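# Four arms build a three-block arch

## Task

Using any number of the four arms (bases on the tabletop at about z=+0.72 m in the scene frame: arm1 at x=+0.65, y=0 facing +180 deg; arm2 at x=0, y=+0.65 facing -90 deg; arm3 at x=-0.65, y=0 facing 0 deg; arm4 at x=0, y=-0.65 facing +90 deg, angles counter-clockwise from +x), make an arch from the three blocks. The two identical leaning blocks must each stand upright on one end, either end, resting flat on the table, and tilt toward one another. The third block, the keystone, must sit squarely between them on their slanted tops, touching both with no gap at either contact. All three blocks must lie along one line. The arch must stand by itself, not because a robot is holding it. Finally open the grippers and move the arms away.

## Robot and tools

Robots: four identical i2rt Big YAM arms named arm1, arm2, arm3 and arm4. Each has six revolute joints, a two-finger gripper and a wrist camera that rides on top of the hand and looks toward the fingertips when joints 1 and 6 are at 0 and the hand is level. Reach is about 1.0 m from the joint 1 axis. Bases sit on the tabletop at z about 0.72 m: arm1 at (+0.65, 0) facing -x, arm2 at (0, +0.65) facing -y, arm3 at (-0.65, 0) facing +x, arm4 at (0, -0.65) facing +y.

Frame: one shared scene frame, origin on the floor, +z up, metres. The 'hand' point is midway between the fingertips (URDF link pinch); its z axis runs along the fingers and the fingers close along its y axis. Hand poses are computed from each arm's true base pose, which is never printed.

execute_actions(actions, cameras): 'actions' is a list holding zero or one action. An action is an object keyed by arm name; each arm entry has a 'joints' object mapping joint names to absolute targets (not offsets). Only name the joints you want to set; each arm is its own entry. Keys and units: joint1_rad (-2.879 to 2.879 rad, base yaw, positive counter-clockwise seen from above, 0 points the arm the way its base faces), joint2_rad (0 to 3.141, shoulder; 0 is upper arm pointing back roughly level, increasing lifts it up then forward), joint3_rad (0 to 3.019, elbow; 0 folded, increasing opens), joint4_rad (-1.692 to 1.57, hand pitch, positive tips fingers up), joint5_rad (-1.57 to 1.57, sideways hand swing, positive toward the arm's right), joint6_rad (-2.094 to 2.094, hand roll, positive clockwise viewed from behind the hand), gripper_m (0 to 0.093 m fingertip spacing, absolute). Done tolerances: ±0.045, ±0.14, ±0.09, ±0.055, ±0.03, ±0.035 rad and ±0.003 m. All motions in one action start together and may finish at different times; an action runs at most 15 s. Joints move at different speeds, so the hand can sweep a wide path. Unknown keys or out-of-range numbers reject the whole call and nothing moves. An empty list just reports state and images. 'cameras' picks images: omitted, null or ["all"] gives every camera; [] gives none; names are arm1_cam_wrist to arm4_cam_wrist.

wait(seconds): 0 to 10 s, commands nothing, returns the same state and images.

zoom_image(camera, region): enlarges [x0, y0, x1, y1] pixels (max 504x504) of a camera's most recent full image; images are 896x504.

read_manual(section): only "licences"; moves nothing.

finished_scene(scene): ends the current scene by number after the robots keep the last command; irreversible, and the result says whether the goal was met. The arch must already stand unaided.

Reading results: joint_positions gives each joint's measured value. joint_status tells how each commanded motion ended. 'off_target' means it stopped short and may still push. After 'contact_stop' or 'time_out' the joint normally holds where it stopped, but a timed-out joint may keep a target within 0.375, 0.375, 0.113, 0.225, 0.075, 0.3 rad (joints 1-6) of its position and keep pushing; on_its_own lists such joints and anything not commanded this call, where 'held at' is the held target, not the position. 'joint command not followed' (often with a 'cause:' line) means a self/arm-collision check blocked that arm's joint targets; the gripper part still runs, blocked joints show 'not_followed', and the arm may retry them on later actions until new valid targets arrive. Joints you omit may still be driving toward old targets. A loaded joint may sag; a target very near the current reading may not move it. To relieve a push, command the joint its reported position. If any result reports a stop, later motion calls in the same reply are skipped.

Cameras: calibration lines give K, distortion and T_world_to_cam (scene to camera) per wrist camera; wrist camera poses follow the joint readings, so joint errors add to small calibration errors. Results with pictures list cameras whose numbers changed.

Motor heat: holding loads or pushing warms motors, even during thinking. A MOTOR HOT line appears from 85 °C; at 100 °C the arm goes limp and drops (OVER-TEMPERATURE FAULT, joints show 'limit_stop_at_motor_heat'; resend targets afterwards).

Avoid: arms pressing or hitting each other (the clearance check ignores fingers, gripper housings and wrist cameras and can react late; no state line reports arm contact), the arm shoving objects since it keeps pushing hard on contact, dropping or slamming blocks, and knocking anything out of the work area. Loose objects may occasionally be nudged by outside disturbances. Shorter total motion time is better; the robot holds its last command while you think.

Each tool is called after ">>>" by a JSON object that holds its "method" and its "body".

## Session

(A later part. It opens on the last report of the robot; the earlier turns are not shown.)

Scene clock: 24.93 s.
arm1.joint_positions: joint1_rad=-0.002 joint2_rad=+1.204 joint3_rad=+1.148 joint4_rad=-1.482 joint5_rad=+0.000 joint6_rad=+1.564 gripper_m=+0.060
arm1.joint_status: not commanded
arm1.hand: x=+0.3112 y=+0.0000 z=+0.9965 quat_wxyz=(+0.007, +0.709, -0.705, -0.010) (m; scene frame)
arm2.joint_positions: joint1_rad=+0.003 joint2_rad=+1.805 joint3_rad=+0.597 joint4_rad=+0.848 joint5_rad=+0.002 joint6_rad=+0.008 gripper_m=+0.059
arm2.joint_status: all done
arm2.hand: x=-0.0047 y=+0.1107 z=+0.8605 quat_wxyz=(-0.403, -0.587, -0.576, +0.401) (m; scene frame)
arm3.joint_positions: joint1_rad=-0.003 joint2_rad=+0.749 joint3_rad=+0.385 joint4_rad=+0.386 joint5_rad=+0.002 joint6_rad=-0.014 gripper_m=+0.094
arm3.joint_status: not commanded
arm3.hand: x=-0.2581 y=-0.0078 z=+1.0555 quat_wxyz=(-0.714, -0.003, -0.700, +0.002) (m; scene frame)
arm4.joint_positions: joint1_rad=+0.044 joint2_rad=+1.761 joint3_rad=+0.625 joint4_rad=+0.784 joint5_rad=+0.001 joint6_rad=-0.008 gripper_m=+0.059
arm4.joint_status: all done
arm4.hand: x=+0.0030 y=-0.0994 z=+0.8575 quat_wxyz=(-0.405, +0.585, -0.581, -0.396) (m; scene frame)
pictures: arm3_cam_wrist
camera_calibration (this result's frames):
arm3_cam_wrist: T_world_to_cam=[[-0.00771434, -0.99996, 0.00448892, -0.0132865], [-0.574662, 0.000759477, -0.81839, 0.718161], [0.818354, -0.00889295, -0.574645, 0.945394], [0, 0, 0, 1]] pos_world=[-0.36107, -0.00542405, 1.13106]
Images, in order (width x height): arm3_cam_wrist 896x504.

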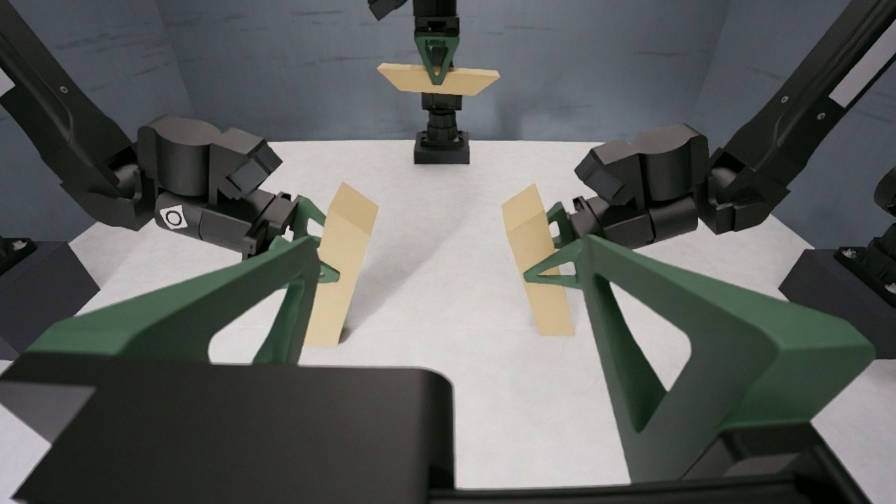

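>>> {"method": "execute_actions", "body": {"actions": [{"arm2":{"joints":{"joint3_rad":0.69}}}], "cameras": []}}

>>> {"method": "execute_actions", "body": {"actions": [{"arm2":{"joints":{"joint1_rad":0.026}},"arm1":{"joints":{"joint2_rad":1.55,"joint3_rad":1.75,"joint4_rad":-1.69}}}], "cameras": ["arm3_cam_wrist","arm1_cam_wrist"]}}

>>> {"method": "zoom_image", "body": {"camera": "arm3_cam_wrist", "region": [290,160,610,360]}}

Scene clock: 26.47 s.
arm1.joint_positions: joint1_rad=-0.002 joint2_rad=+1.204 joint3_rad=+1.148 joint4_rad=-1.482 joint5_rad=+0.000 joint6_rad=+1.564 gripper_m=+0.060
arm1.joint_status: not commanded
arm1.hand: x=+0.3112 y=+0.0000 z=+0.9965 quat_wxyz=(+0.007, +0.709, -0.705, -0.010) (m; scene frame)
arm2.joint_positions: joint1_rad=+0.003 joint2_rad=+1.806 joint3_rad=+0.638 joint4_rad=+0.851 joint5_rad=+0.002 joint6_rad=+0.008 gripper_m=+0.059
arm2.joint_status: all done
arm2.hand: x=-0.0049 y=+0.0923 z=+0.8766 quat_wxyz=(-0.415, -0.578, -0.567, +0.414) (m; scene frame)
arm3.joint_positions: joint1_rad=-0.003 joint2_rad=+0.749 joint3_rad=+0.385 joint4_rad=+0.386 joint5_rad=+0.002 joint6_rad=-0.014 gripper_m=+0.094
arm3.joint_status: not commanded
arm3.hand: x=-0.2581 y=-0.0078 z=+1.0555 quat_wxyz=(-0.714, -0.003, -0.700, +0.002) (m; scene frame)
arm4.joint_positions: joint1_rad=+0.044 joint2_rad=+1.761 joint3_rad=+0.625 joint4_rad=+0.784 joint5_rad=+0.001 joint6_rad=-0.008 gripper_m=+0.059
arm4.joint_status: not commanded
arm4.hand: x=+0.0030 y=-0.0994 z=+0.8575 quat_wxyz=(-0.405, +0.585, -0.581, -0.396) (m; scene frame)
pictures: none
No camera images: the call's "cameras" was empty. Leave "cameras" out to get every camera's image.

Scene clock: 27.77 s.
arm1.joint_positions: joint1_rad=-0.002 joint2_rad=+1.560 joint3_rad=+1.693 joint4_rad=-1.661 joint5_rad=+0.000 joint6_rad=+1.565 gripper_m=+0.060
arm1.joint_status: all done
joint sent to its limit — the command would take arm1.joint4_rad past its lower limit, so that joint was sent only as far as its limit.
arm1.hand: x=+0.1744 y=+0.0000 z=+1.0690 quat_wxyz=(+0.010, +0.708, -0.706, -0.014) (m; scene frame)
arm2.joint_positions: joint1_rad=+0.022 joint2_rad=+1.806 joint3_rad=+0.638 joint4_rad=+0.851 joint5_rad=+0.002 joint6_rad=+0.008 gripper_m=+0.059
arm2.joint_status: all done
arm2.hand: x=+0.0060 y=+0.0923 z=+0.8766 quat_wxyz=(-0.419, -0.573, -0.573, +0.410) (m; scene frame)
arm3.joint_positions: joint1_rad=-0.003 joint2_rad=+0.749 joint3_rad=+0.385 joint4_rad=+0.386 joint5_rad=+0.002 joint6_rad=-0.014 gripper_m=+0.094
arm3.joint_status: not commanded
arm3.hand: x=-0.2581 y=-0.0078 z=+1.0555 quat_wxyz=(-0.714, -0.003, -0.700, +0.002) (m; scene frame)
arm4.joint_positions: joint1_rad=+0.044 joint2_rad=+1.761 joint3_rad=+0.625 joint4_rad=+0.784 joint5_rad=+0.001 joint6_rad=-0.008 gripper_m=+0.059
arm4.joint_status: not commanded
arm4.hand: x=+0.0030 y=-0.0994 z=+0.8575 quat_wxyz=(-0.405, +0.585, -0.581, -0.396) (m; scene frame)
pictures: arm1_cam_wrist, arm3_cam_wrist
camera_calibration (this result's frames):
arm1_cam_wrist: T_world_to_cam=[[0.999431, 0.00211179, -0.03366, -0.136252], [0.0213316, -0.812627, 0.582394, -0.622013], [-0.0261232, -0.58278, -0.81221, 0.996655], [0, 0, 0, 1]] pos_world=[0.175479, 0.0756537, 1.16716]
arm3_cam_wrist: T_world_to_cam=[[-0.00771434, -0.99996, 0.00448892, -0.0132865], [-0.574662, 0.000759477, -0.81839, 0.718161], [0.818354, -0.00889295, -0.574645, 0.945394], [0, 0, 0, 1]] pos_world=[-0.36107, -0.00542405, 1.13106]
Images, in order (width x height): arm1_cam_wrist 896x504, arm3_cam_wrist 896x504.

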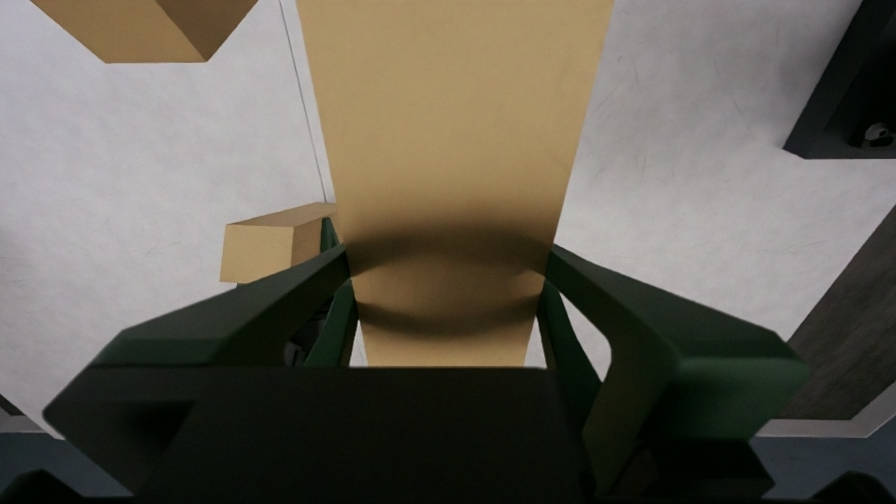

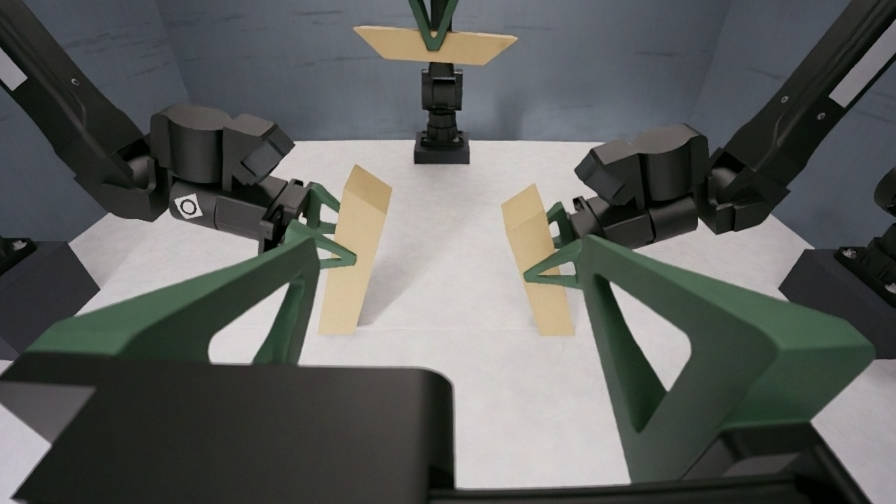

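Region (290, 160, 610, 360) of arm3_cam_wrist's 896x504 image, scaled by 1.575, with more detail than that image has; it fills the top 315 rows of this view, and the rest is white.

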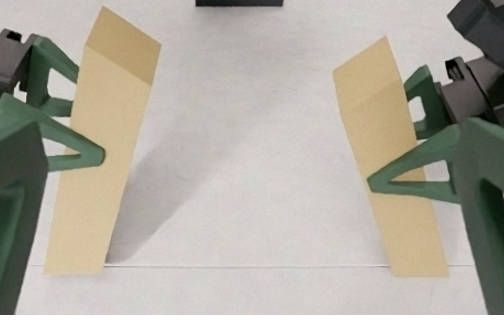

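>>> {"method": "execute_actions", "body": {"actions": [{"arm2":{"joints":{"joint2_rad":1.82,"joint3_rad":0.605,"joint4_rad":0.89}}}], "cameras": ["arm3_cam_wrist"]}}

>>> {"method": "zoom_image", "body": {"camera": "arm3_cam_wrist", "region": [290,160,610,360]}}

Scene clock: 29.43 s.
arm1.joint_positions: joint1_rad=-0.002 joint2_rad=+1.560 joint3_rad=+1.693 joint4_rad=-1.661 joint5_rad=+0.000 joint6_rad=+1.565 gripper_m=+0.060
arm1.joint_status: not commanded
arm1.hand: x=+0.1744 y=+0.0000 z=+1.0690 quat_wxyz=(+0.010, +0.708, -0.706, -0.014) (m; scene frame)
arm2.joint_positions: joint1_rad=+0.022 joint2_rad=+1.831 joint3_rad=+0.599 joint4_rad=+0.860 joint5_rad=+0.002 joint6_rad=+0.008 gripper_m=+0.059
arm2.joint_status: all done
arm2.hand: x=+0.0059 y=+0.1110 z=+0.8510 quat_wxyz=(-0.403, -0.584, -0.584, +0.394) (m; scene frame)
arm3.joint_positions: joint1_rad=-0.003 joint2_rad=+0.749 joint3_rad=+0.385 joint4_rad=+0.386 joint5_rad=+0.002 joint6_rad=-0.014 gripper_m=+0.094
arm3.joint_status: not commanded
arm3.hand: x=-0.2581 y=-0.0078 z=+1.0555 quat_wxyz=(-0.714, -0.003, -0.700, +0.002) (m; scene frame)
arm4.joint_positions: joint1_rad=+0.044 joint2_rad=+1.761 joint3_rad=+0.625 joint4_rad=+0.784 joint5_rad=+0.001 joint6_rad=-0.008 gripper_m=+0.059
arm4.joint_status: not commanded
arm4.hand: x=+0.0030 y=-0.0994 z=+0.8575 quat_wxyz=(-0.405, +0.585, -0.581, -0.396) (m; scene frame)
pictures: arm3_cam_wrist
camera_calibration (this result's frames):
arm3_cam_wrist: T_world_to_cam=[[-0.00771434, -0.99996, 0.00448892, -0.0132865], [-0.574662, 0.000759477, -0.81839, 0.718161], [0.818354, -0.00889295, -0.574645, 0.945394], [0, 0, 0, 1]] pos_world=[-0.36107, -0.00542405, 1.13106]
Images, in order (width x height): arm3_cam_wrist 896x504.

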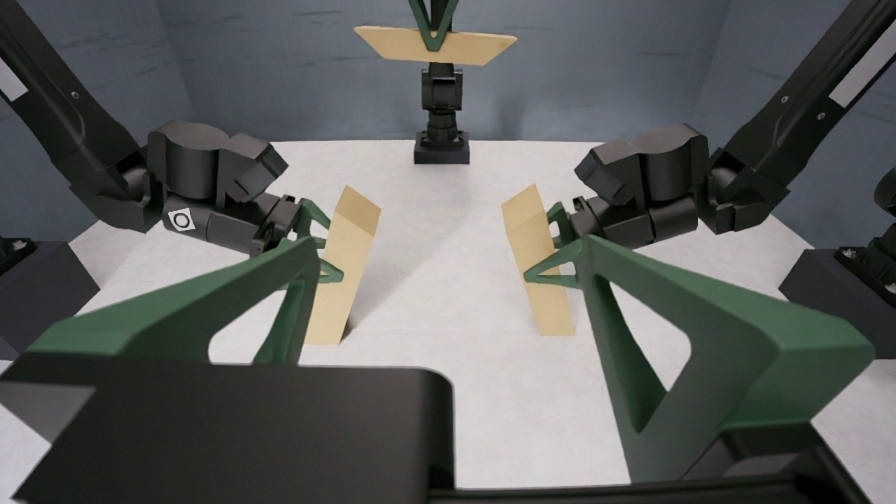

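Region (290, 160, 610, 360) of arm3_cam_wrist's 896x504 image, scaled by 1.575, with more detail than that image has; it fills the top 315 rows of this view, and the rest is white.

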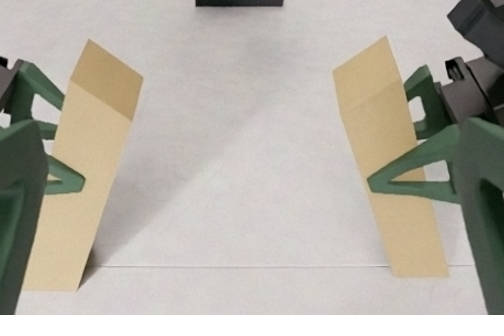

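>>> {"method": "execute_actions", "body": {"actions": [{"arm2":{"joints":{"joint3_rad":0.67}},"arm4":{"joints":{"joint2_rad":1.78,"joint3_rad":0.705}}}], "cameras": ["arm3_cam_wrist"]}}

>>> {"method": "zoom_image", "body": {"camera": "arm3_cam_wrist", "region": [290,160,610,360]}}

Scene clock: 31.30 s.
arm1.joint_positions: joint1_rad=-0.002 joint2_rad=+1.560 joint3_rad=+1.693 joint4_rad=-1.661 joint5_rad=+0.000 joint6_rad=+1.565 gripper_m=+0.060
arm1.joint_status: not commanded
arm1.hand: x=+0.1744 y=+0.0000 z=+1.0690 quat_wxyz=(+0.010, +0.708, -0.706, -0.014) (m; scene frame)
arm2.joint_positions: joint1_rad=+0.022 joint2_rad=+1.832 joint3_rad=+0.616 joint4_rad=+0.860 joint5_rad=+0.002 joint6_rad=+0.008 gripper_m=+0.059
arm2.joint_status: all done
arm2.hand: x=+0.0060 y=+0.1036 z=+0.8565 quat_wxyz=(-0.408, -0.581, -0.581, +0.399) (m; scene frame)
arm3.joint_positions: joint1_rad=-0.003 joint2_rad=+0.749 joint3_rad=+0.385 joint4_rad=+0.386 joint5_rad=+0.002 joint6_rad=-0.014 gripper_m=+0.094
arm3.joint_status: not commanded
arm3.hand: x=-0.2581 y=-0.0078 z=+1.0555 quat_wxyz=(-0.714, -0.003, -0.700, +0.002) (m; scene frame)
arm4.joint_positions: joint1_rad=+0.044 joint2_rad=+1.781 joint3_rad=+0.651 joint4_rad=+0.785 joint5_rad=+0.001 joint6_rad=-0.008 gripper_m=+0.059
arm4.joint_status: all done
arm4.hand: x=+0.0030 y=-0.0895 z=+0.8575 quat_wxyz=(-0.407, +0.583, -0.580, -0.398) (m; scene frame)
pictures: arm3_cam_wrist
camera_calibration (this result's frames):
arm3_cam_wrist: T_world_to_cam=[[-0.00771434, -0.99996, 0.00448892, -0.0132865], [-0.574662, 0.000759477, -0.81839, 0.718161], [0.818354, -0.00889295, -0.574645, 0.945394], [0, 0, 0, 1]] pos_world=[-0.36107, -0.00542405, 1.13106]
Images, in order (width x height): arm3_cam_wrist 896x504.

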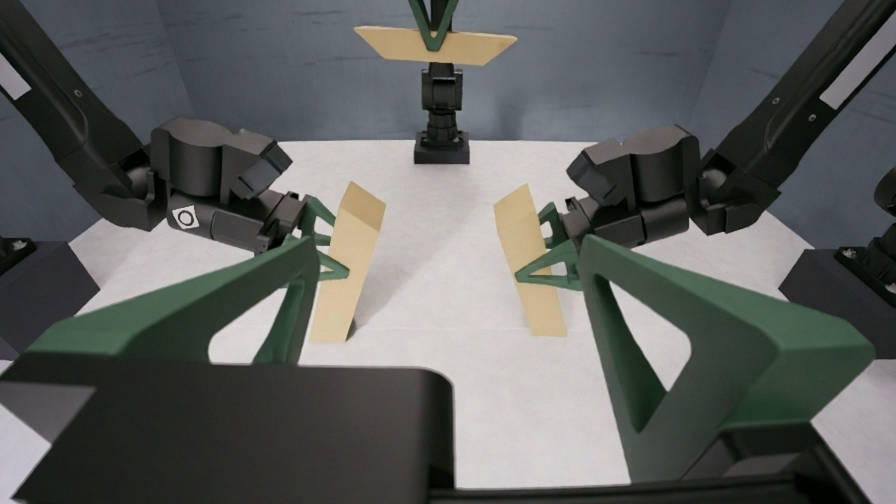

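Region (290, 160, 610, 360) of arm3_cam_wrist's 896x504 image, scaled by 1.575, with more detail than that image has; it fills the top 315 rows of this view, and the rest is white.

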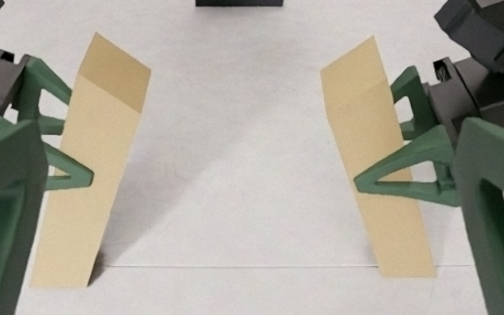

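>>> {"method": "execute_actions", "body": {"actions": [], "cameras": ["arm2_cam_wrist","arm4_cam_wrist"]}}

Scene clock: 31.97 s.
arm1.joint_positions: joint1_rad=-0.002 joint2_rad=+1.560 joint3_rad=+1.693 joint4_rad=-1.661 joint5_rad=+0.000 joint6_rad=+1.565 gripper_m=+0.060
arm1.joint_status: not commanded
arm1.hand: x=+0.1744 y=+0.0000 z=+1.0690 quat_wxyz=(+0.010, +0.708, -0.706, -0.014) (m; scene frame)
arm2.joint_positions: joint1_rad=+0.022 joint2_rad=+1.832 joint3_rad=+0.616 joint4_rad=+0.860 joint5_rad=+0.002 joint6_rad=+0.008 gripper_m=+0.059
arm2.joint_status: all done
arm2.hand: x=+0.0060 y=+0.1036 z=+0.8565 quat_wxyz=(-0.408, -0.581, -0.581, +0.399) (m; scene frame)
arm3.joint_positions: joint1_rad=-0.003 joint2_rad=+0.749 joint3_rad=+0.385 joint4_rad=+0.386 joint5_rad=+0.002 joint6_rad=-0.014 gripper_m=+0.094
arm3.joint_status: not commanded
arm3.hand: x=-0.2581 y=-0.0078 z=+1.0555 quat_wxyz=(-0.714, -0.003, -0.700, +0.002) (m; scene frame)
arm4.joint_positions: joint1_rad=+0.044 joint2_rad=+1.781 joint3_rad=+0.651 joint4_rad=+0.785 joint5_rad=+0.001 joint6_rad=-0.008 gripper_m=+0.059
arm4.joint_status: all done
arm4.hand: x=+0.0030 y=-0.0895 z=+0.8575 quat_wxyz=(-0.407, +0.583, -0.580, -0.398) (m; scene frame)
pictures: arm2_cam_wrist, arm4_cam_wrist
camera_calibration (this result's frames):
arm2_cam_wrist: T_world_to_cam=[[-0.999864, -0.0147745, -0.00739023, 0.0173364], [-0.00841673, 0.840546, -0.541675, 0.377974], [0.0142148, -0.541538, -0.840556, 0.901149], [0, 0, 0, 1]] pos_world=[0.00770567, 0.170559, 0.962333]
arm4_cam_wrist: T_world_to_cam=[[0.999857, -0.000260616, 0.0169025, -0.0187461], [0.00894999, -0.840084, -0.542383, 0.393861], [0.0143409, 0.542457, -0.839961, 0.896941], [0, 0, 0, 1]] pos_world=[0.00235542, -0.15568, 0.967336]
Images, in order (width x height): arm2_cam_wrist 896x504, arm4_cam_wrist 896x504.

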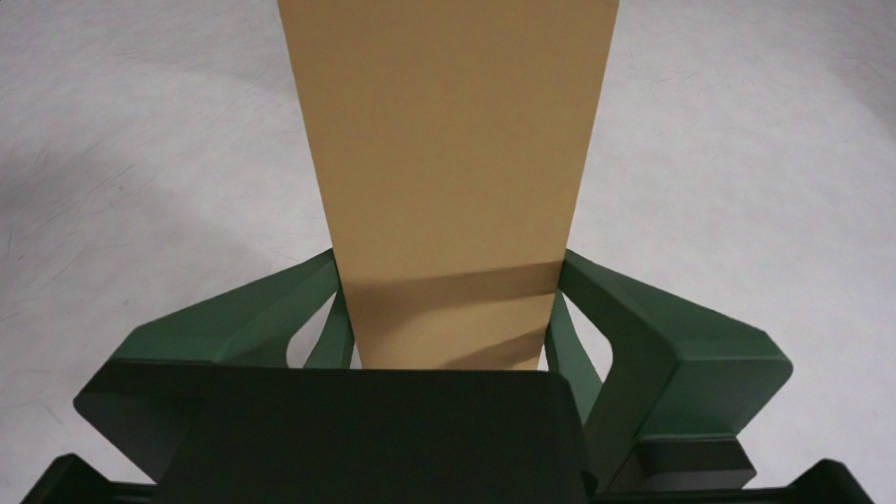

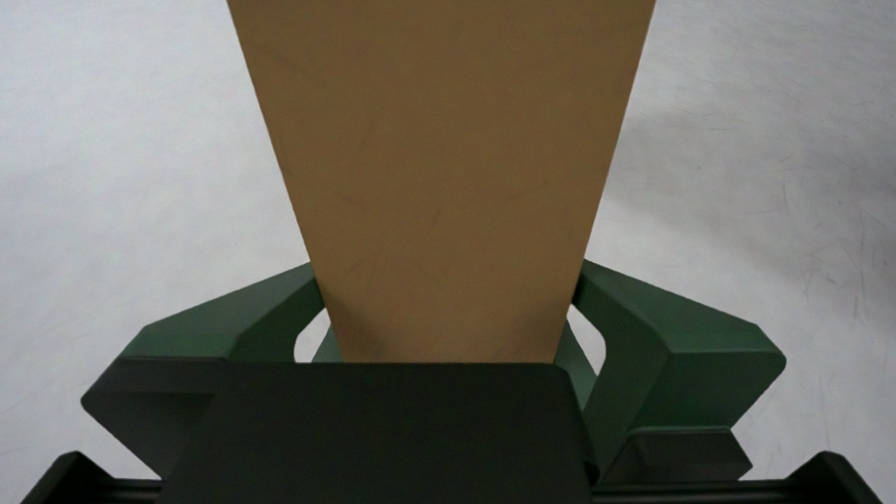

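>>> {"method": "execute_actions", "body": {"actions": [{"arm4":{"joints":{"joint2_rad":1.8}}}], "cameras": ["arm3_cam_wrist"]}}

>>> {"method": "zoom_image", "body": {"camera": "arm3_cam_wrist", "region": [290,160,610,360]}}

Scene clock: 33.13 s.
arm1.joint_positions: joint1_rad=-0.002 joint2_rad=+1.560 joint3_rad=+1.693 joint4_rad=-1.661 joint5_rad=+0.000 joint6_rad=+1.565 gripper_m=+0.060
arm1.joint_status: not commanded
arm1.hand: x=+0.1744 y=+0.0000 z=+1.0690 quat_wxyz=(+0.010, +0.708, -0.706, -0.014) (m; scene frame)
arm2.joint_positions: joint1_rad=+0.022 joint2_rad=+1.832 joint3_rad=+0.616 joint4_rad=+0.860 joint5_rad=+0.002 joint6_rad=+0.008 gripper_m=+0.059
arm2.joint_status: not commanded
arm2.hand: x=+0.0060 y=+0.1036 z=+0.8565 quat_wxyz=(-0.408, -0.581, -0.581, +0.399) (m; scene frame)
arm3.joint_positions: joint1_rad=-0.003 joint2_rad=+0.749 joint3_rad=+0.385 joint4_rad=+0.386 joint5_rad=+0.002 joint6_rad=-0.014 gripper_m=+0.094
arm3.joint_status: not commanded
arm3.hand: x=-0.2581 y=-0.0078 z=+1.0555 quat_wxyz=(-0.714, -0.003, -0.700, +0.002) (m; scene frame)
arm4.joint_positions: joint1_rad=+0.044 joint2_rad=+1.787 joint3_rad=+0.652 joint4_rad=+0.791 joint5_rad=+0.001 joint6_rad=-0.007 gripper_m=+0.059
arm4.joint_status: all done
arm4.hand: x=+0.0030 y=-0.0888 z=+0.8560 quat_wxyz=(-0.407, +0.583, -0.580, -0.398) (m; scene frame)
pictures: arm3_cam_wrist
camera_calibration (this result's frames):
arm3_cam_wrist: T_world_to_cam=[[-0.00771434, -0.99996, 0.00448892, -0.0132865], [-0.574662, 0.000759477, -0.81839, 0.718161], [0.818354, -0.00889295, -0.574645, 0.945394], [0, 0, 0, 1]] pos_world=[-0.36107, -0.00542405, 1.13106]
Images, in order (width x height): arm3_cam_wrist 896x504.

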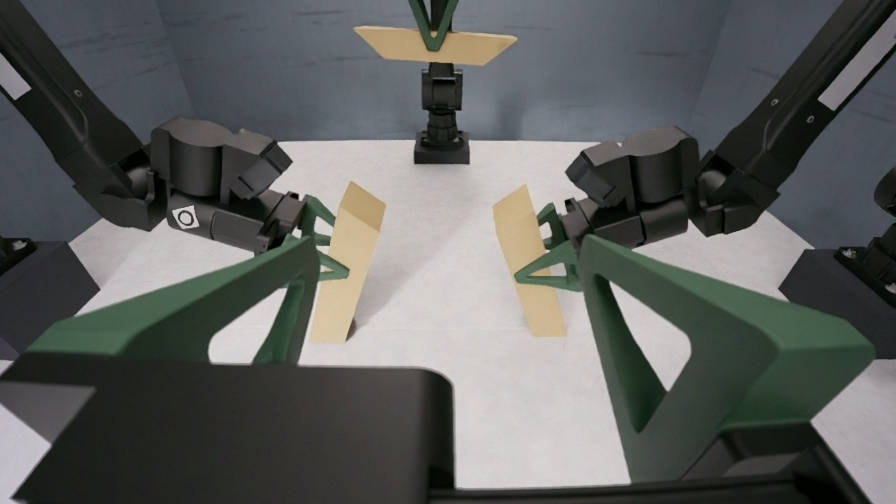

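Region (290, 160, 610, 360) of arm3_cam_wrist's 896x504 image, scaled by 1.575, with more detail than that image has; it fills the top 315 rows of this view, and the rest is white.

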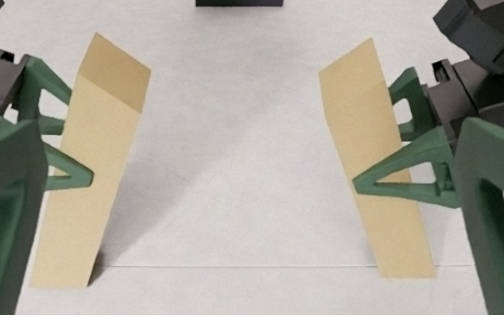

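>>> {"method": "execute_actions", "body": {"actions": [{"arm2":{"joints":{"joint2_rad":1.8}},"arm4":{"joints":{"joint2_rad":1.785}}}], "cameras": []}}

>>> {"method": "execute_actions", "body": {"actions": [{"arm2":{"joints":{"joint1_rad":0.043}}}], "cameras": []}}

>>> {"method": "execute_actions", "body": {"actions": [{"arm2":{"joints":{"joint2_rad":1.825}},"arm1":{"joints":{"joint2_rad":1.9,"joint3_rad":2.1,"joint4_rad":-1.69}}}], "cameras": ["arm3_cam_wrist"]}}

>>> {"method": "zoom_image", "body": {"camera": "arm3_cam_wrist", "region": [290,100,610,360]}}

Scene clock: 34.77 s.
arm1.joint_positions: joint1_rad=-0.002 joint2_rad=+1.560 joint3_rad=+1.693 joint4_rad=-1.661 joint5_rad=+0.000 joint6_rad=+1.565 gripper_m=+0.060
arm1.joint_status: not commanded
arm1.hand: x=+0.1744 y=+0.0000 z=+1.0690 quat_wxyz=(+0.010, +0.708, -0.706, -0.014) (m; scene frame)
arm2.joint_positions: joint1_rad=+0.022 joint2_rad=+1.832 joint3_rad=+0.616 joint4_rad=+0.860 joint5_rad=+0.002 joint6_rad=+0.008 gripper_m=+0.059
arm2.joint_status: all done
arm2.hand: x=+0.0060 y=+0.1036 z=+0.8565 quat_wxyz=(-0.408, -0.581, -0.581, +0.399) (m; scene frame)
arm3.joint_positions: joint1_rad=-0.003 joint2_rad=+0.749 joint3_rad=+0.385 joint4_rad=+0.386 joint5_rad=+0.002 joint6_rad=-0.014 gripper_m=+0.094
arm3.joint_status: not commanded
arm3.hand: x=-0.2581 y=-0.0078 z=+1.0555 quat_wxyz=(-0.714, -0.003, -0.700, +0.002) (m; scene frame)
arm4.joint_positions: joint1_rad=+0.044 joint2_rad=+1.787 joint3_rad=+0.652 joint4_rad=+0.791 joint5_rad=+0.001 joint6_rad=-0.007 gripper_m=+0.059
arm4.joint_status: all done
arm4.hand: x=+0.0030 y=-0.0888 z=+0.8560 quat_wxyz=(-0.407, +0.583, -0.580, -0.398) (m; scene frame)
pictures: none
No camera images: the call's "cameras" was empty. Leave "cameras" out to get every camera's image.

Scene clock: 35.40 s.
arm1.joint_positions: joint1_rad=-0.002 joint2_rad=+1.560 joint3_rad=+1.693 joint4_rad=-1.661 joint5_rad=+0.000 joint6_rad=+1.565 gripper_m=+0.060
arm1.joint_status: not commanded
arm1.hand: x=+0.1744 y=+0.0000 z=+1.0690 quat_wxyz=(+0.010, +0.708, -0.706, -0.014) (m; scene frame)
arm2.joint_positions: joint1_rad=+0.039 joint2_rad=+1.832 joint3_rad=+0.616 joint4_rad=+0.860 joint5_rad=+0.002 joint6_rad=+0.008 gripper_m=+0.059
arm2.joint_status: all done
arm2.hand: x=+0.0152 y=+0.1038 z=+0.8565 quat_wxyz=(-0.411, -0.576, -0.586, +0.395) (m; scene frame)
arm3.joint_positions: joint1_rad=-0.003 joint2_rad=+0.749 joint3_rad=+0.385 joint4_rad=+0.386 joint5_rad=+0.002 joint6_rad=-0.014 gripper_m=+0.094
arm3.joint_status: not commanded
arm3.hand: x=-0.2581 y=-0.0078 z=+1.0555 quat_wxyz=(-0.714, -0.003, -0.700, +0.002) (m; scene frame)
arm4.joint_positions: joint1_rad=+0.044 joint2_rad=+1.787 joint3_rad=+0.652 joint4_rad=+0.791 joint5_rad=+0.001 joint6_rad=-0.007 gripper_m=+0.059
arm4.joint_status: not commanded
arm4.hand: x=+0.0030 y=-0.0888 z=+0.8560 quat_wxyz=(-0.407, +0.583, -0.580, -0.398) (m; scene frame)
pictures: none
No camera images: the call's "cameras" was empty. Leave "cameras" out to get every camera's image.

Scene clock: 36.77 s.
arm1.joint_positions: joint1_rad=-0.002 joint2_rad=+1.924 joint3_rad=+2.032 joint4_rad=-1.669 joint5_rad=+0.000 joint6_rad=+1.565 gripper_m=+0.060
arm1.joint_status: all done
joint sent to its limit — the command would take arm1.joint4_rad past its lower limit, so that joint was sent only as far as its limit.
arm1.hand: x=+0.0508 y=+0.0004 z=+1.0105 quat_wxyz=(-0.001, +0.708, -0.706, -0.002) (m; scene frame)
arm2.joint_positions: joint1_rad=+0.039 joint2_rad=+1.835 joint3_rad=+0.616 joint4_rad=+0.860 joint5_rad=+0.002 joint6_rad=+0.008 gripper_m=+0.059
arm2.joint_status: all done
arm2.hand: x=+0.0152 y=+0.1042 z=+0.8547 quat_wxyz=(-0.410, -0.577, -0.586, +0.394) (m; scene frame)
arm3.joint_positions: joint1_rad=-0.003 joint2_rad=+0.749 joint3_rad=+0.385 joint4_rad=+0.386 joint5_rad=+0.002 joint6_rad=-0.014 gripper_m=+0.094
arm3.joint_status: not commanded
arm3.hand: x=-0.2581 y=-0.0078 z=+1.0555 quat_wxyz=(-0.714, -0.003, -0.700, +0.002) (m; scene frame)
arm4.joint_positions: joint1_rad=+0.044 joint2_rad=+1.787 joint3_rad=+0.652 joint4_rad=+0.791 joint5_rad=+0.001 joint6_rad=-0.007 gripper_m=+0.059
arm4.joint_status: not commanded
arm4.hand: x=+0.0030 y=-0.0888 z=+0.8560 quat_wxyz=(-0.407, +0.583, -0.580, -0.398) (m; scene frame)
pictures: arm3_cam_wrist
camera_calibration (this result's frames):
arm3_cam_wrist: T_world_to_cam=[[-0.00771434, -0.99996, 0.00448892, -0.0132865], [-0.574662, 0.000759477, -0.81839, 0.718161], [0.818354, -0.00889295, -0.574645, 0.945394], [0, 0, 0, 1]] pos_world=[-0.36107, -0.00542405, 1.13106]
Images, in order (width x height): arm3_cam_wrist 896x504.

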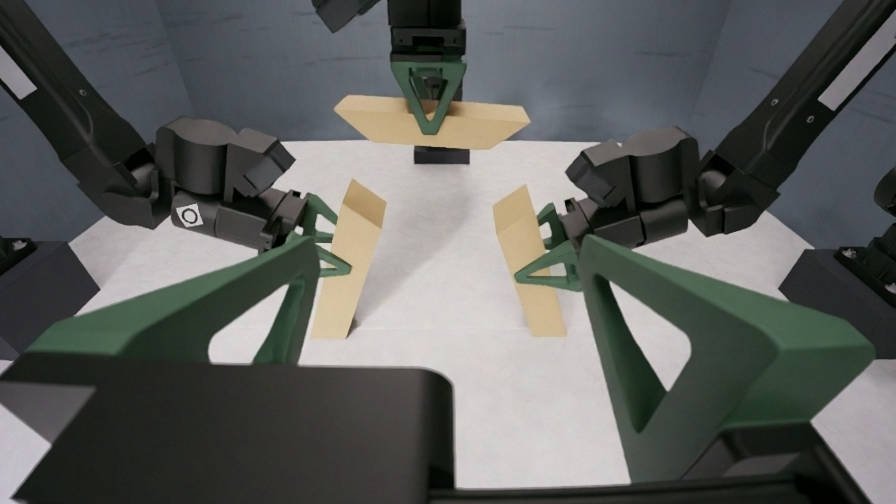

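Region (290, 100, 610, 360) of arm3_cam_wrist's 896x504 image, scaled by 1.575, with more detail than that image has; it fills the top 410 rows of this view, and the rest is white.

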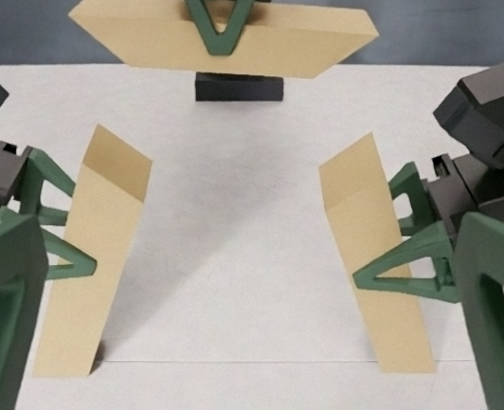

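>>> {"method": "execute_actions", "body": {"actions": [{"arm2":{"joints":{"joint1_rad":0.052}},"arm1":{"joints":{"joint2_rad":2.04,"joint3_rad":2.2,"joint4_rad":-1.66,"joint5_rad":-0.055}}}], "cameras": ["arm3_cam_wrist","arm1_cam_wrist"]}}

>>> {"method": "zoom_image", "body": {"camera": "arm3_cam_wrist", "region": [290,100,610,360]}}

Scene clock: 39.10 s.
arm1.joint_positions: joint1_rad=-0.002 joint2_rad=+2.051 joint3_rad=+2.149 joint4_rad=-1.669 joint5_rad=-0.052 joint6_rad=+1.565 gripper_m=+0.060
arm1.joint_status: all done
arm1.hand: x=+0.0128 y=-0.0084 z=+0.9793 quat_wxyz=(+0.014, +0.708, -0.706, +0.020) (m; scene frame)
arm2.joint_positions: joint1_rad=+0.045 joint2_rad=+1.835 joint3_rad=+0.616 joint4_rad=+0.860 joint5_rad=+0.002 joint6_rad=+0.008 gripper_m=+0.059
arm2.joint_status: all done
arm2.hand: x=+0.0185 y=+0.1043 z=+0.8547 quat_wxyz=(-0.412, -0.575, -0.588, +0.393) (m; scene frame)
arm3.joint_positions: joint1_rad=-0.003 joint2_rad=+0.749 joint3_rad=+0.385 joint4_rad=+0.386 joint5_rad=+0.002 joint6_rad=-0.014 gripper_m=+0.094
arm3.joint_status: not commanded
arm3.hand: x=-0.2581 y=-0.0078 z=+1.0555 quat_wxyz=(-0.714, -0.003, -0.700, +0.002) (m; scene frame)
arm4.joint_positions: joint1_rad=+0.044 joint2_rad=+1.787 joint3_rad=+0.652 joint4_rad=+0.791 joint5_rad=+0.001 joint6_rad=-0.007 gripper_m=+0.059
arm4.joint_status: not commanded
arm4.hand: x=+0.0030 y=-0.0888 z=+0.8560 quat_wxyz=(-0.407, +0.583, -0.580, -0.398) (m; scene frame)
pictures: arm1_cam_wrist, arm3_cam_wrist
camera_calibration (this result's frames):
arm1_cam_wrist: T_world_to_cam=[[0.999959, 0.00156827, 0.0088829, -0.0194224], [-0.0043255, -0.780792, 0.624776, -0.61402], [0.00791551, -0.624789, -0.780754, 0.883077], [0, 0, 0, 1]] pos_world=[0.00977563, 0.0723451, 1.07326]
arm3_cam_wrist: T_world_to_cam=[[-0.00771434, -0.99996, 0.00448892, -0.0132865], [-0.574662, 0.000759477, -0.81839, 0.718161], [0.818354, -0.00889295, -0.574645, 0.945394], [0, 0, 0, 1]] pos_world=[-0.36107, -0.00542405, 1.13106]
Images, in order (width x height): arm1_cam_wrist 896x504, arm3_cam_wrist 896x504.

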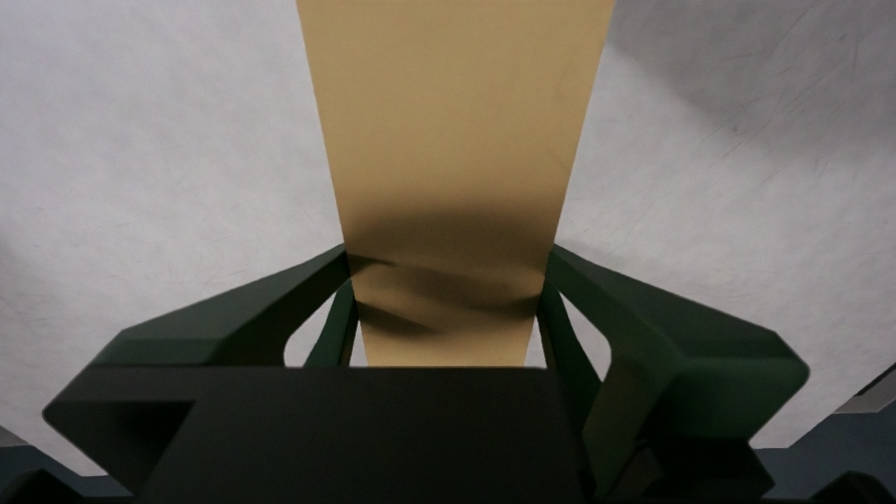

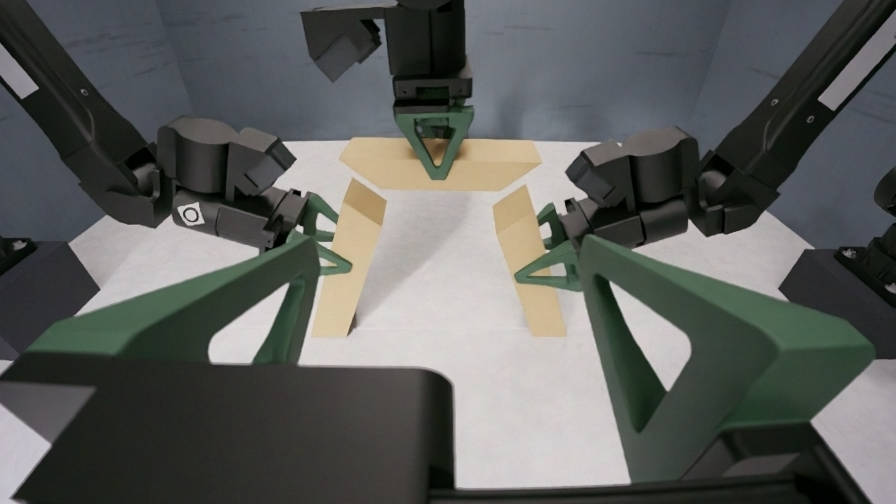

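Region (290, 100, 610, 360) of arm3_cam_wrist's 896x504 image, scaled by 1.575, with more detail than that image has; it fills the top 410 rows of this view, and the rest is white.

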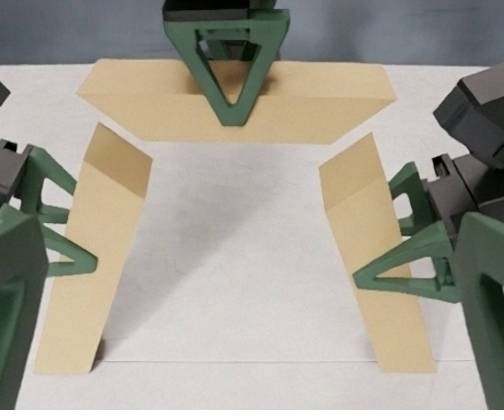

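>>> {"method": "execute_actions", "body": {"actions": [{"arm1":{"joints":{"joint2_rad":2.06,"joint3_rad":2.095,"joint4_rad":-1.585}}}], "cameras": ["arm3_cam_wrist"]}}

>>> {"method": "zoom_image", "body": {"camera": "arm3_cam_wrist", "region": [290,100,610,360]}}

Scene clock: 40.97 s.
arm1.joint_positions: joint1_rad=-0.002 joint2_rad=+2.059 joint3_rad=+2.092 joint4_rad=-1.604 joint5_rad=-0.052 joint6_rad=+1.565 gripper_m=+0.060
arm1.joint_status: all done
arm1.hand: x=+0.0092 y=-0.0083 z=+0.9521 quat_wxyz=(+0.013, +0.708, -0.706, +0.020) (m; scene frame)
arm2.joint_positions: joint1_rad=+0.045 joint2_rad=+1.835 joint3_rad=+0.616 joint4_rad=+0.860 joint5_rad=+0.002 joint6_rad=+0.008 gripper_m=+0.059
arm2.joint_status: not commanded
arm2.hand: x=+0.0185 y=+0.1043 z=+0.8547 quat_wxyz=(-0.412, -0.575, -0.588, +0.393) (m; scene frame)
arm3.joint_positions: joint1_rad=-0.003 joint2_rad=+0.749 joint3_rad=+0.385 joint4_rad=+0.386 joint5_rad=+0.002 joint6_rad=-0.014 gripper_m=+0.094
arm3.joint_status: not commanded
arm3.hand: x=-0.2581 y=-0.0078 z=+1.0555 quat_wxyz=(-0.714, -0.003, -0.700, +0.002) (m; scene frame)
arm4.joint_positions: joint1_rad=+0.044 joint2_rad=+1.787 joint3_rad=+0.652 joint4_rad=+0.791 joint5_rad=+0.001 joint6_rad=-0.007 gripper_m=+0.059
arm4.joint_status: not commanded
arm4.hand: x=+0.0030 y=-0.0888 z=+0.8560 quat_wxyz=(-0.407, +0.583, -0.580, -0.398) (m; scene frame)
pictures: arm3_cam_wrist
camera_calibration (this result's frames):
arm3_cam_wrist: T_world_to_cam=[[-0.00771434, -0.99996, 0.00448892, -0.0132865], [-0.574662, 0.000759477, -0.81839, 0.718161], [0.818354, -0.00889295, -0.574645, 0.945394], [0, 0, 0, 1]] pos_world=[-0.36107, -0.00542405, 1.13106]
Images, in order (width x height): arm3_cam_wrist 896x504.

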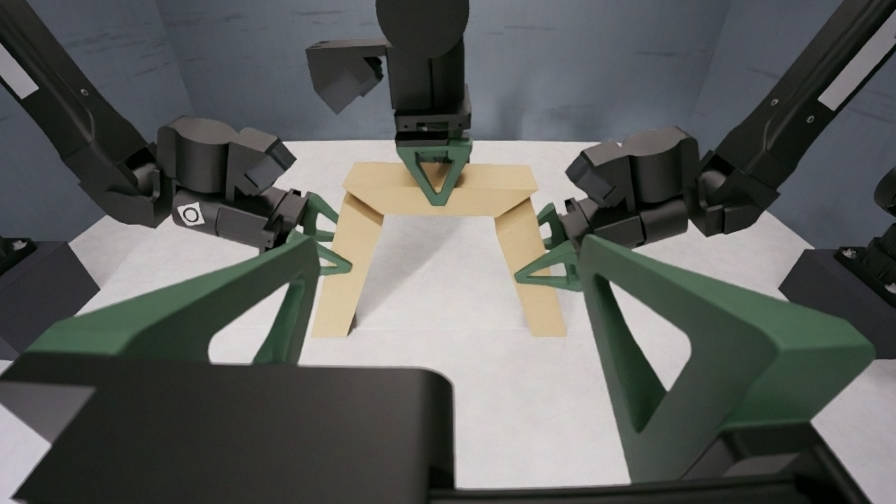

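Region (290, 100, 610, 360) of arm3_cam_wrist's 896x504 image, scaled by 1.575, with more detail than that image has; it fills the top 410 rows of this view, and the rest is white.

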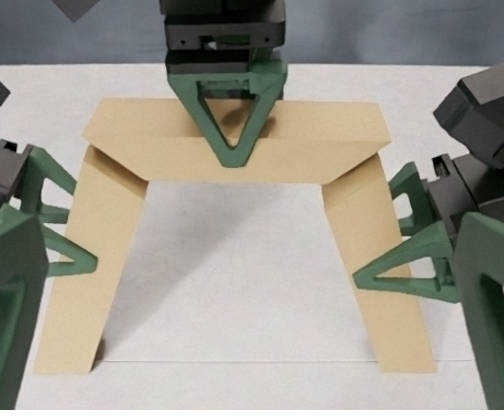

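>>> {"method": "execute_actions", "body": {"actions": [{"arm1":{"joints":{"joint3_rad":2.055,"joint4_rad":-1.55}}}], "cameras": ["arm3_cam_wrist"]}}

>>> {"method": "zoom_image", "body": {"camera": "arm3_cam_wrist", "region": [320,140,560,300]}}

Scene clock: 42.20 s.
arm1.joint_positions: joint1_rad=-0.002 joint2_rad=+2.060 joint3_rad=+2.052 joint4_rad=-1.568 joint5_rad=-0.052 joint6_rad=+1.565 gripper_m=+0.060
arm1.joint_status: all done
arm1.hand: x=+0.0099 y=-0.0082 z=+0.9369 quat_wxyz=(+0.012, +0.708, -0.706, +0.022) (m; scene frame)
arm2.joint_positions: joint1_rad=+0.045 joint2_rad=+1.835 joint3_rad=+0.616 joint4_rad=+0.860 joint5_rad=+0.002 joint6_rad=+0.008 gripper_m=+0.059
arm2.joint_status: not commanded
arm2.hand: x=+0.0185 y=+0.1043 z=+0.8547 quat_wxyz=(-0.412, -0.575, -0.588, +0.393) (m; scene frame)
arm3.joint_positions: joint1_rad=-0.003 joint2_rad=+0.749 joint3_rad=+0.385 joint4_rad=+0.386 joint5_rad=+0.002 joint6_rad=-0.014 gripper_m=+0.094
arm3.joint_status: not commanded
arm3.hand: x=-0.2581 y=-0.0078 z=+1.0555 quat_wxyz=(-0.714, -0.003, -0.700, +0.002) (m; scene frame)
arm4.joint_positions: joint1_rad=+0.044 joint2_rad=+1.787 joint3_rad=+0.652 joint4_rad=+0.791 joint5_rad=+0.001 joint6_rad=-0.007 gripper_m=+0.059
arm4.joint_status: not commanded
arm4.hand: x=+0.0030 y=-0.0888 z=+0.8560 quat_wxyz=(-0.407, +0.583, -0.580, -0.398) (m; scene frame)
pictures: arm3_cam_wrist
camera_calibration (this result's frames):
arm3_cam_wrist: T_world_to_cam=[[-0.00771434, -0.99996, 0.00448892, -0.0132865], [-0.574662, 0.000759477, -0.81839, 0.718161], [0.818354, -0.00889295, -0.574645, 0.945394], [0, 0, 0, 1]] pos_world=[-0.36107, -0.00542405, 1.13106]
Images, in order (width x height): arm3_cam_wrist 896x504.

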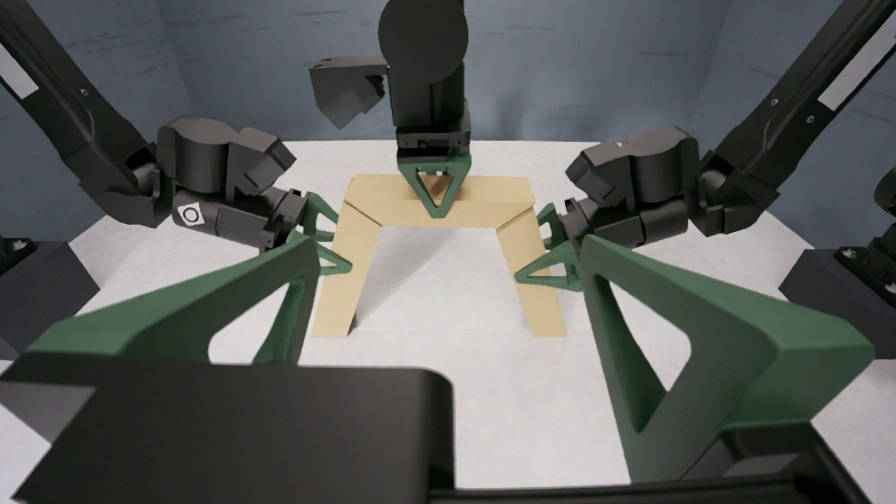

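Region (320, 140, 560, 300) of arm3_cam_wrist's 896x504 image, scaled by 2.100, with more detail than that image has.

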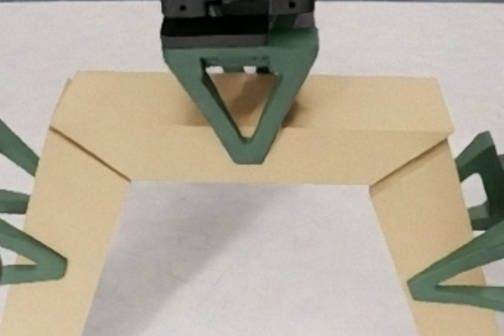

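>>> {"method": "execute_actions", "body": {"actions": [{"arm1":{"joints":{"joint3_rad":2.04,"joint4_rad":-1.545}}}], "cameras": []}}

>>> {"method": "execute_actions", "body": {"actions": [{"arm1":{"joints":{"gripper_m":0.092}}}], "cameras": ["arm3_cam_wrist","arm1_cam_wrist"]}}

>>> {"method": "zoom_image", "body": {"camera": "arm3_cam_wrist", "region": [300,140,600,360]}}

Scene clock: 43.33 s.
arm1.joint_positions: joint1_rad=-0.002 joint2_rad=+2.060 joint3_rad=+2.041 joint4_rad=-1.562 joint5_rad=-0.052 joint6_rad=+1.565 gripper_m=+0.060
arm1.joint_status: all done
arm1.hand: x=+0.0115 y=-0.0082 z=+0.9325 quat_wxyz=(+0.010, +0.708, -0.706, +0.024) (m; scene frame)
arm2.joint_positions: joint1_rad=+0.045 joint2_rad=+1.836 joint3_rad=+0.616 joint4_rad=+0.860 joint5_rad=+0.002 joint6_rad=+0.008 gripper_m=+0.059
arm2.joint_status: not commanded
arm2.hand: x=+0.0185 y=+0.1043 z=+0.8545 quat_wxyz=(-0.411, -0.575, -0.588, +0.393) (m; scene frame)
arm3.joint_positions: joint1_rad=-0.003 joint2_rad=+0.749 joint3_rad=+0.385 joint4_rad=+0.386 joint5_rad=+0.002 joint6_rad=-0.014 gripper_m=+0.094
arm3.joint_status: not commanded
arm3.hand: x=-0.2581 y=-0.0078 z=+1.0555 quat_wxyz=(-0.714, -0.003, -0.700, +0.002) (m; scene frame)
arm4.joint_positions: joint1_rad=+0.044 joint2_rad=+1.787 joint3_rad=+0.652 joint4_rad=+0.791 joint5_rad=+0.001 joint6_rad=-0.007 gripper_m=+0.059
arm4.joint_status: not commanded
arm4.hand: x=+0.0030 y=-0.0888 z=+0.8560 quat_wxyz=(-0.407, +0.583, -0.580, -0.398) (m; scene frame)
pictures: none
No camera images: the call's "cameras" was empty. Leave "cameras" out to get every camera's image.

Scene clock: 43.93 s.
arm1.joint_positions: joint1_rad=-0.002 joint2_rad=+2.060 joint3_rad=+2.041 joint4_rad=-1.562 joint5_rad=-0.052 joint6_rad=+1.565 gripper_m=+0.092
arm1.joint_status: all done
arm1.hand: x=+0.0115 y=-0.0082 z=+0.9325 quat_wxyz=(+0.010, +0.708, -0.706, +0.024) (m; scene frame)
arm2.joint_positions: joint1_rad=+0.045 joint2_rad=+1.842 joint3_rad=+0.616 joint4_rad=+0.860 joint5_rad=+0.002 joint6_rad=+0.008 gripper_m=+0.059
arm2.joint_status: not commanded
arm2.hand: x=+0.0185 y=+0.1049 z=+0.8515 quat_wxyz=(-0.410, -0.576, -0.589, +0.391) (m; scene frame)
arm3.joint_positions: joint1_rad=-0.003 joint2_rad=+0.749 joint3_rad=+0.385 joint4_rad=+0.386 joint5_rad=+0.002 joint6_rad=-0.014 gripper_m=+0.094
arm3.joint_status: not commanded
arm3.hand: x=-0.2581 y=-0.0078 z=+1.0555 quat_wxyz=(-0.714, -0.003, -0.700, +0.002) (m; scene frame)
arm4.joint_positions: joint1_rad=+0.044 joint2_rad=+1.787 joint3_rad=+0.652 joint4_rad=+0.791 joint5_rad=+0.001 joint6_rad=-0.006 gripper_m=+0.059
arm4.joint_status: not commanded
arm4.hand: x=+0.0030 y=-0.0888 z=+0.8561 quat_wxyz=(-0.407, +0.582, -0.580, -0.399) (m; scene frame)
pictures: arm1_cam_wrist, arm3_cam_wrist
camera_calibration (this result's frames):
arm1_cam_wrist: T_world_to_cam=[[0.9998, 0.00151983, 0.0199443, -0.0280219], [-0.0112749, -0.78078, 0.624704, -0.58451], [0.0165216, -0.624804, -0.780607, 0.846484], [0, 0, 0, 1]] pos_world=[0.00744077, 0.0725551, 1.02648]
arm3_cam_wrist: T_world_to_cam=[[-0.00771434, -0.99996, 0.00448892, -0.0132865], [-0.574662, 0.000759477, -0.81839, 0.718161], [0.818354, -0.00889295, -0.574645, 0.945394], [0, 0, 0, 1]] pos_world=[-0.36107, -0.00542405, 1.13106]
Images, in order (width x height): arm1_cam_wrist 896x504, arm3_cam_wrist 896x504.

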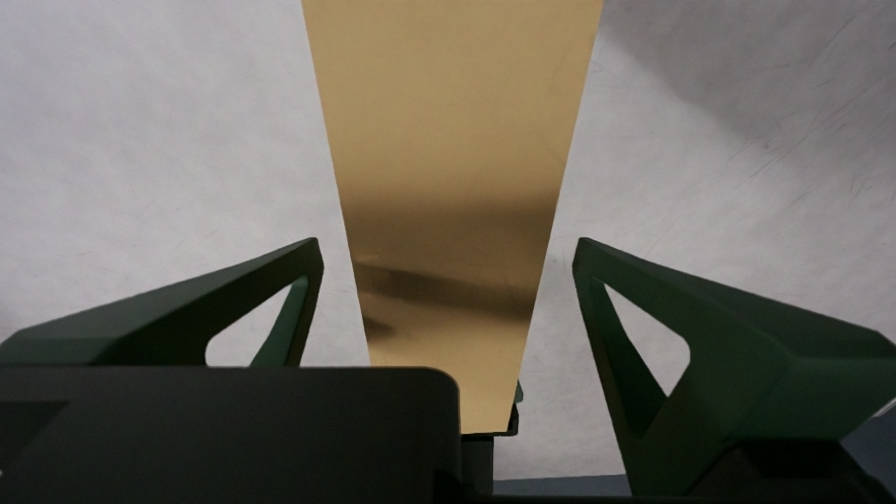

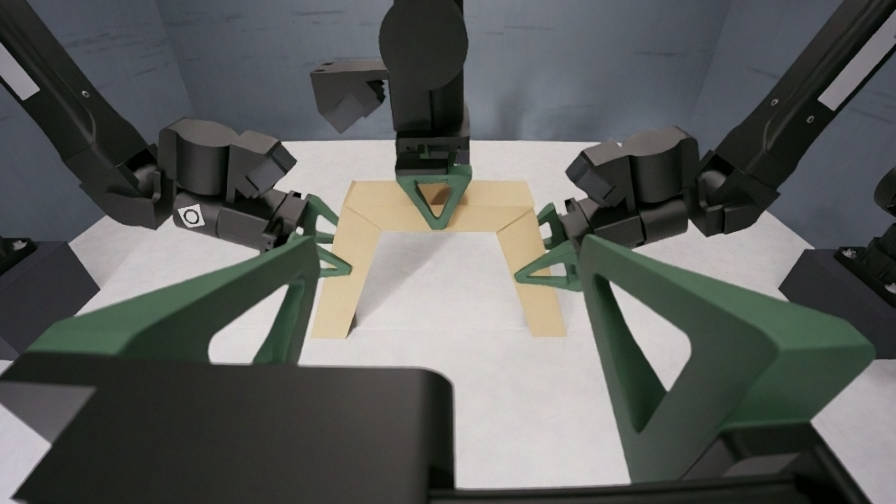

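Region (300, 140, 600, 360) of arm3_cam_wrist's 896x504 image, scaled by 1.680, with more detail than that image has; it fills the top 370 rows of this view, and the rest is white.

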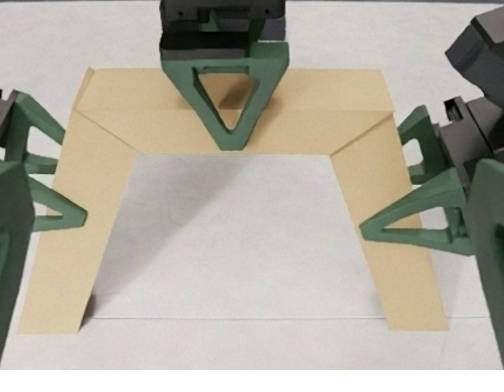

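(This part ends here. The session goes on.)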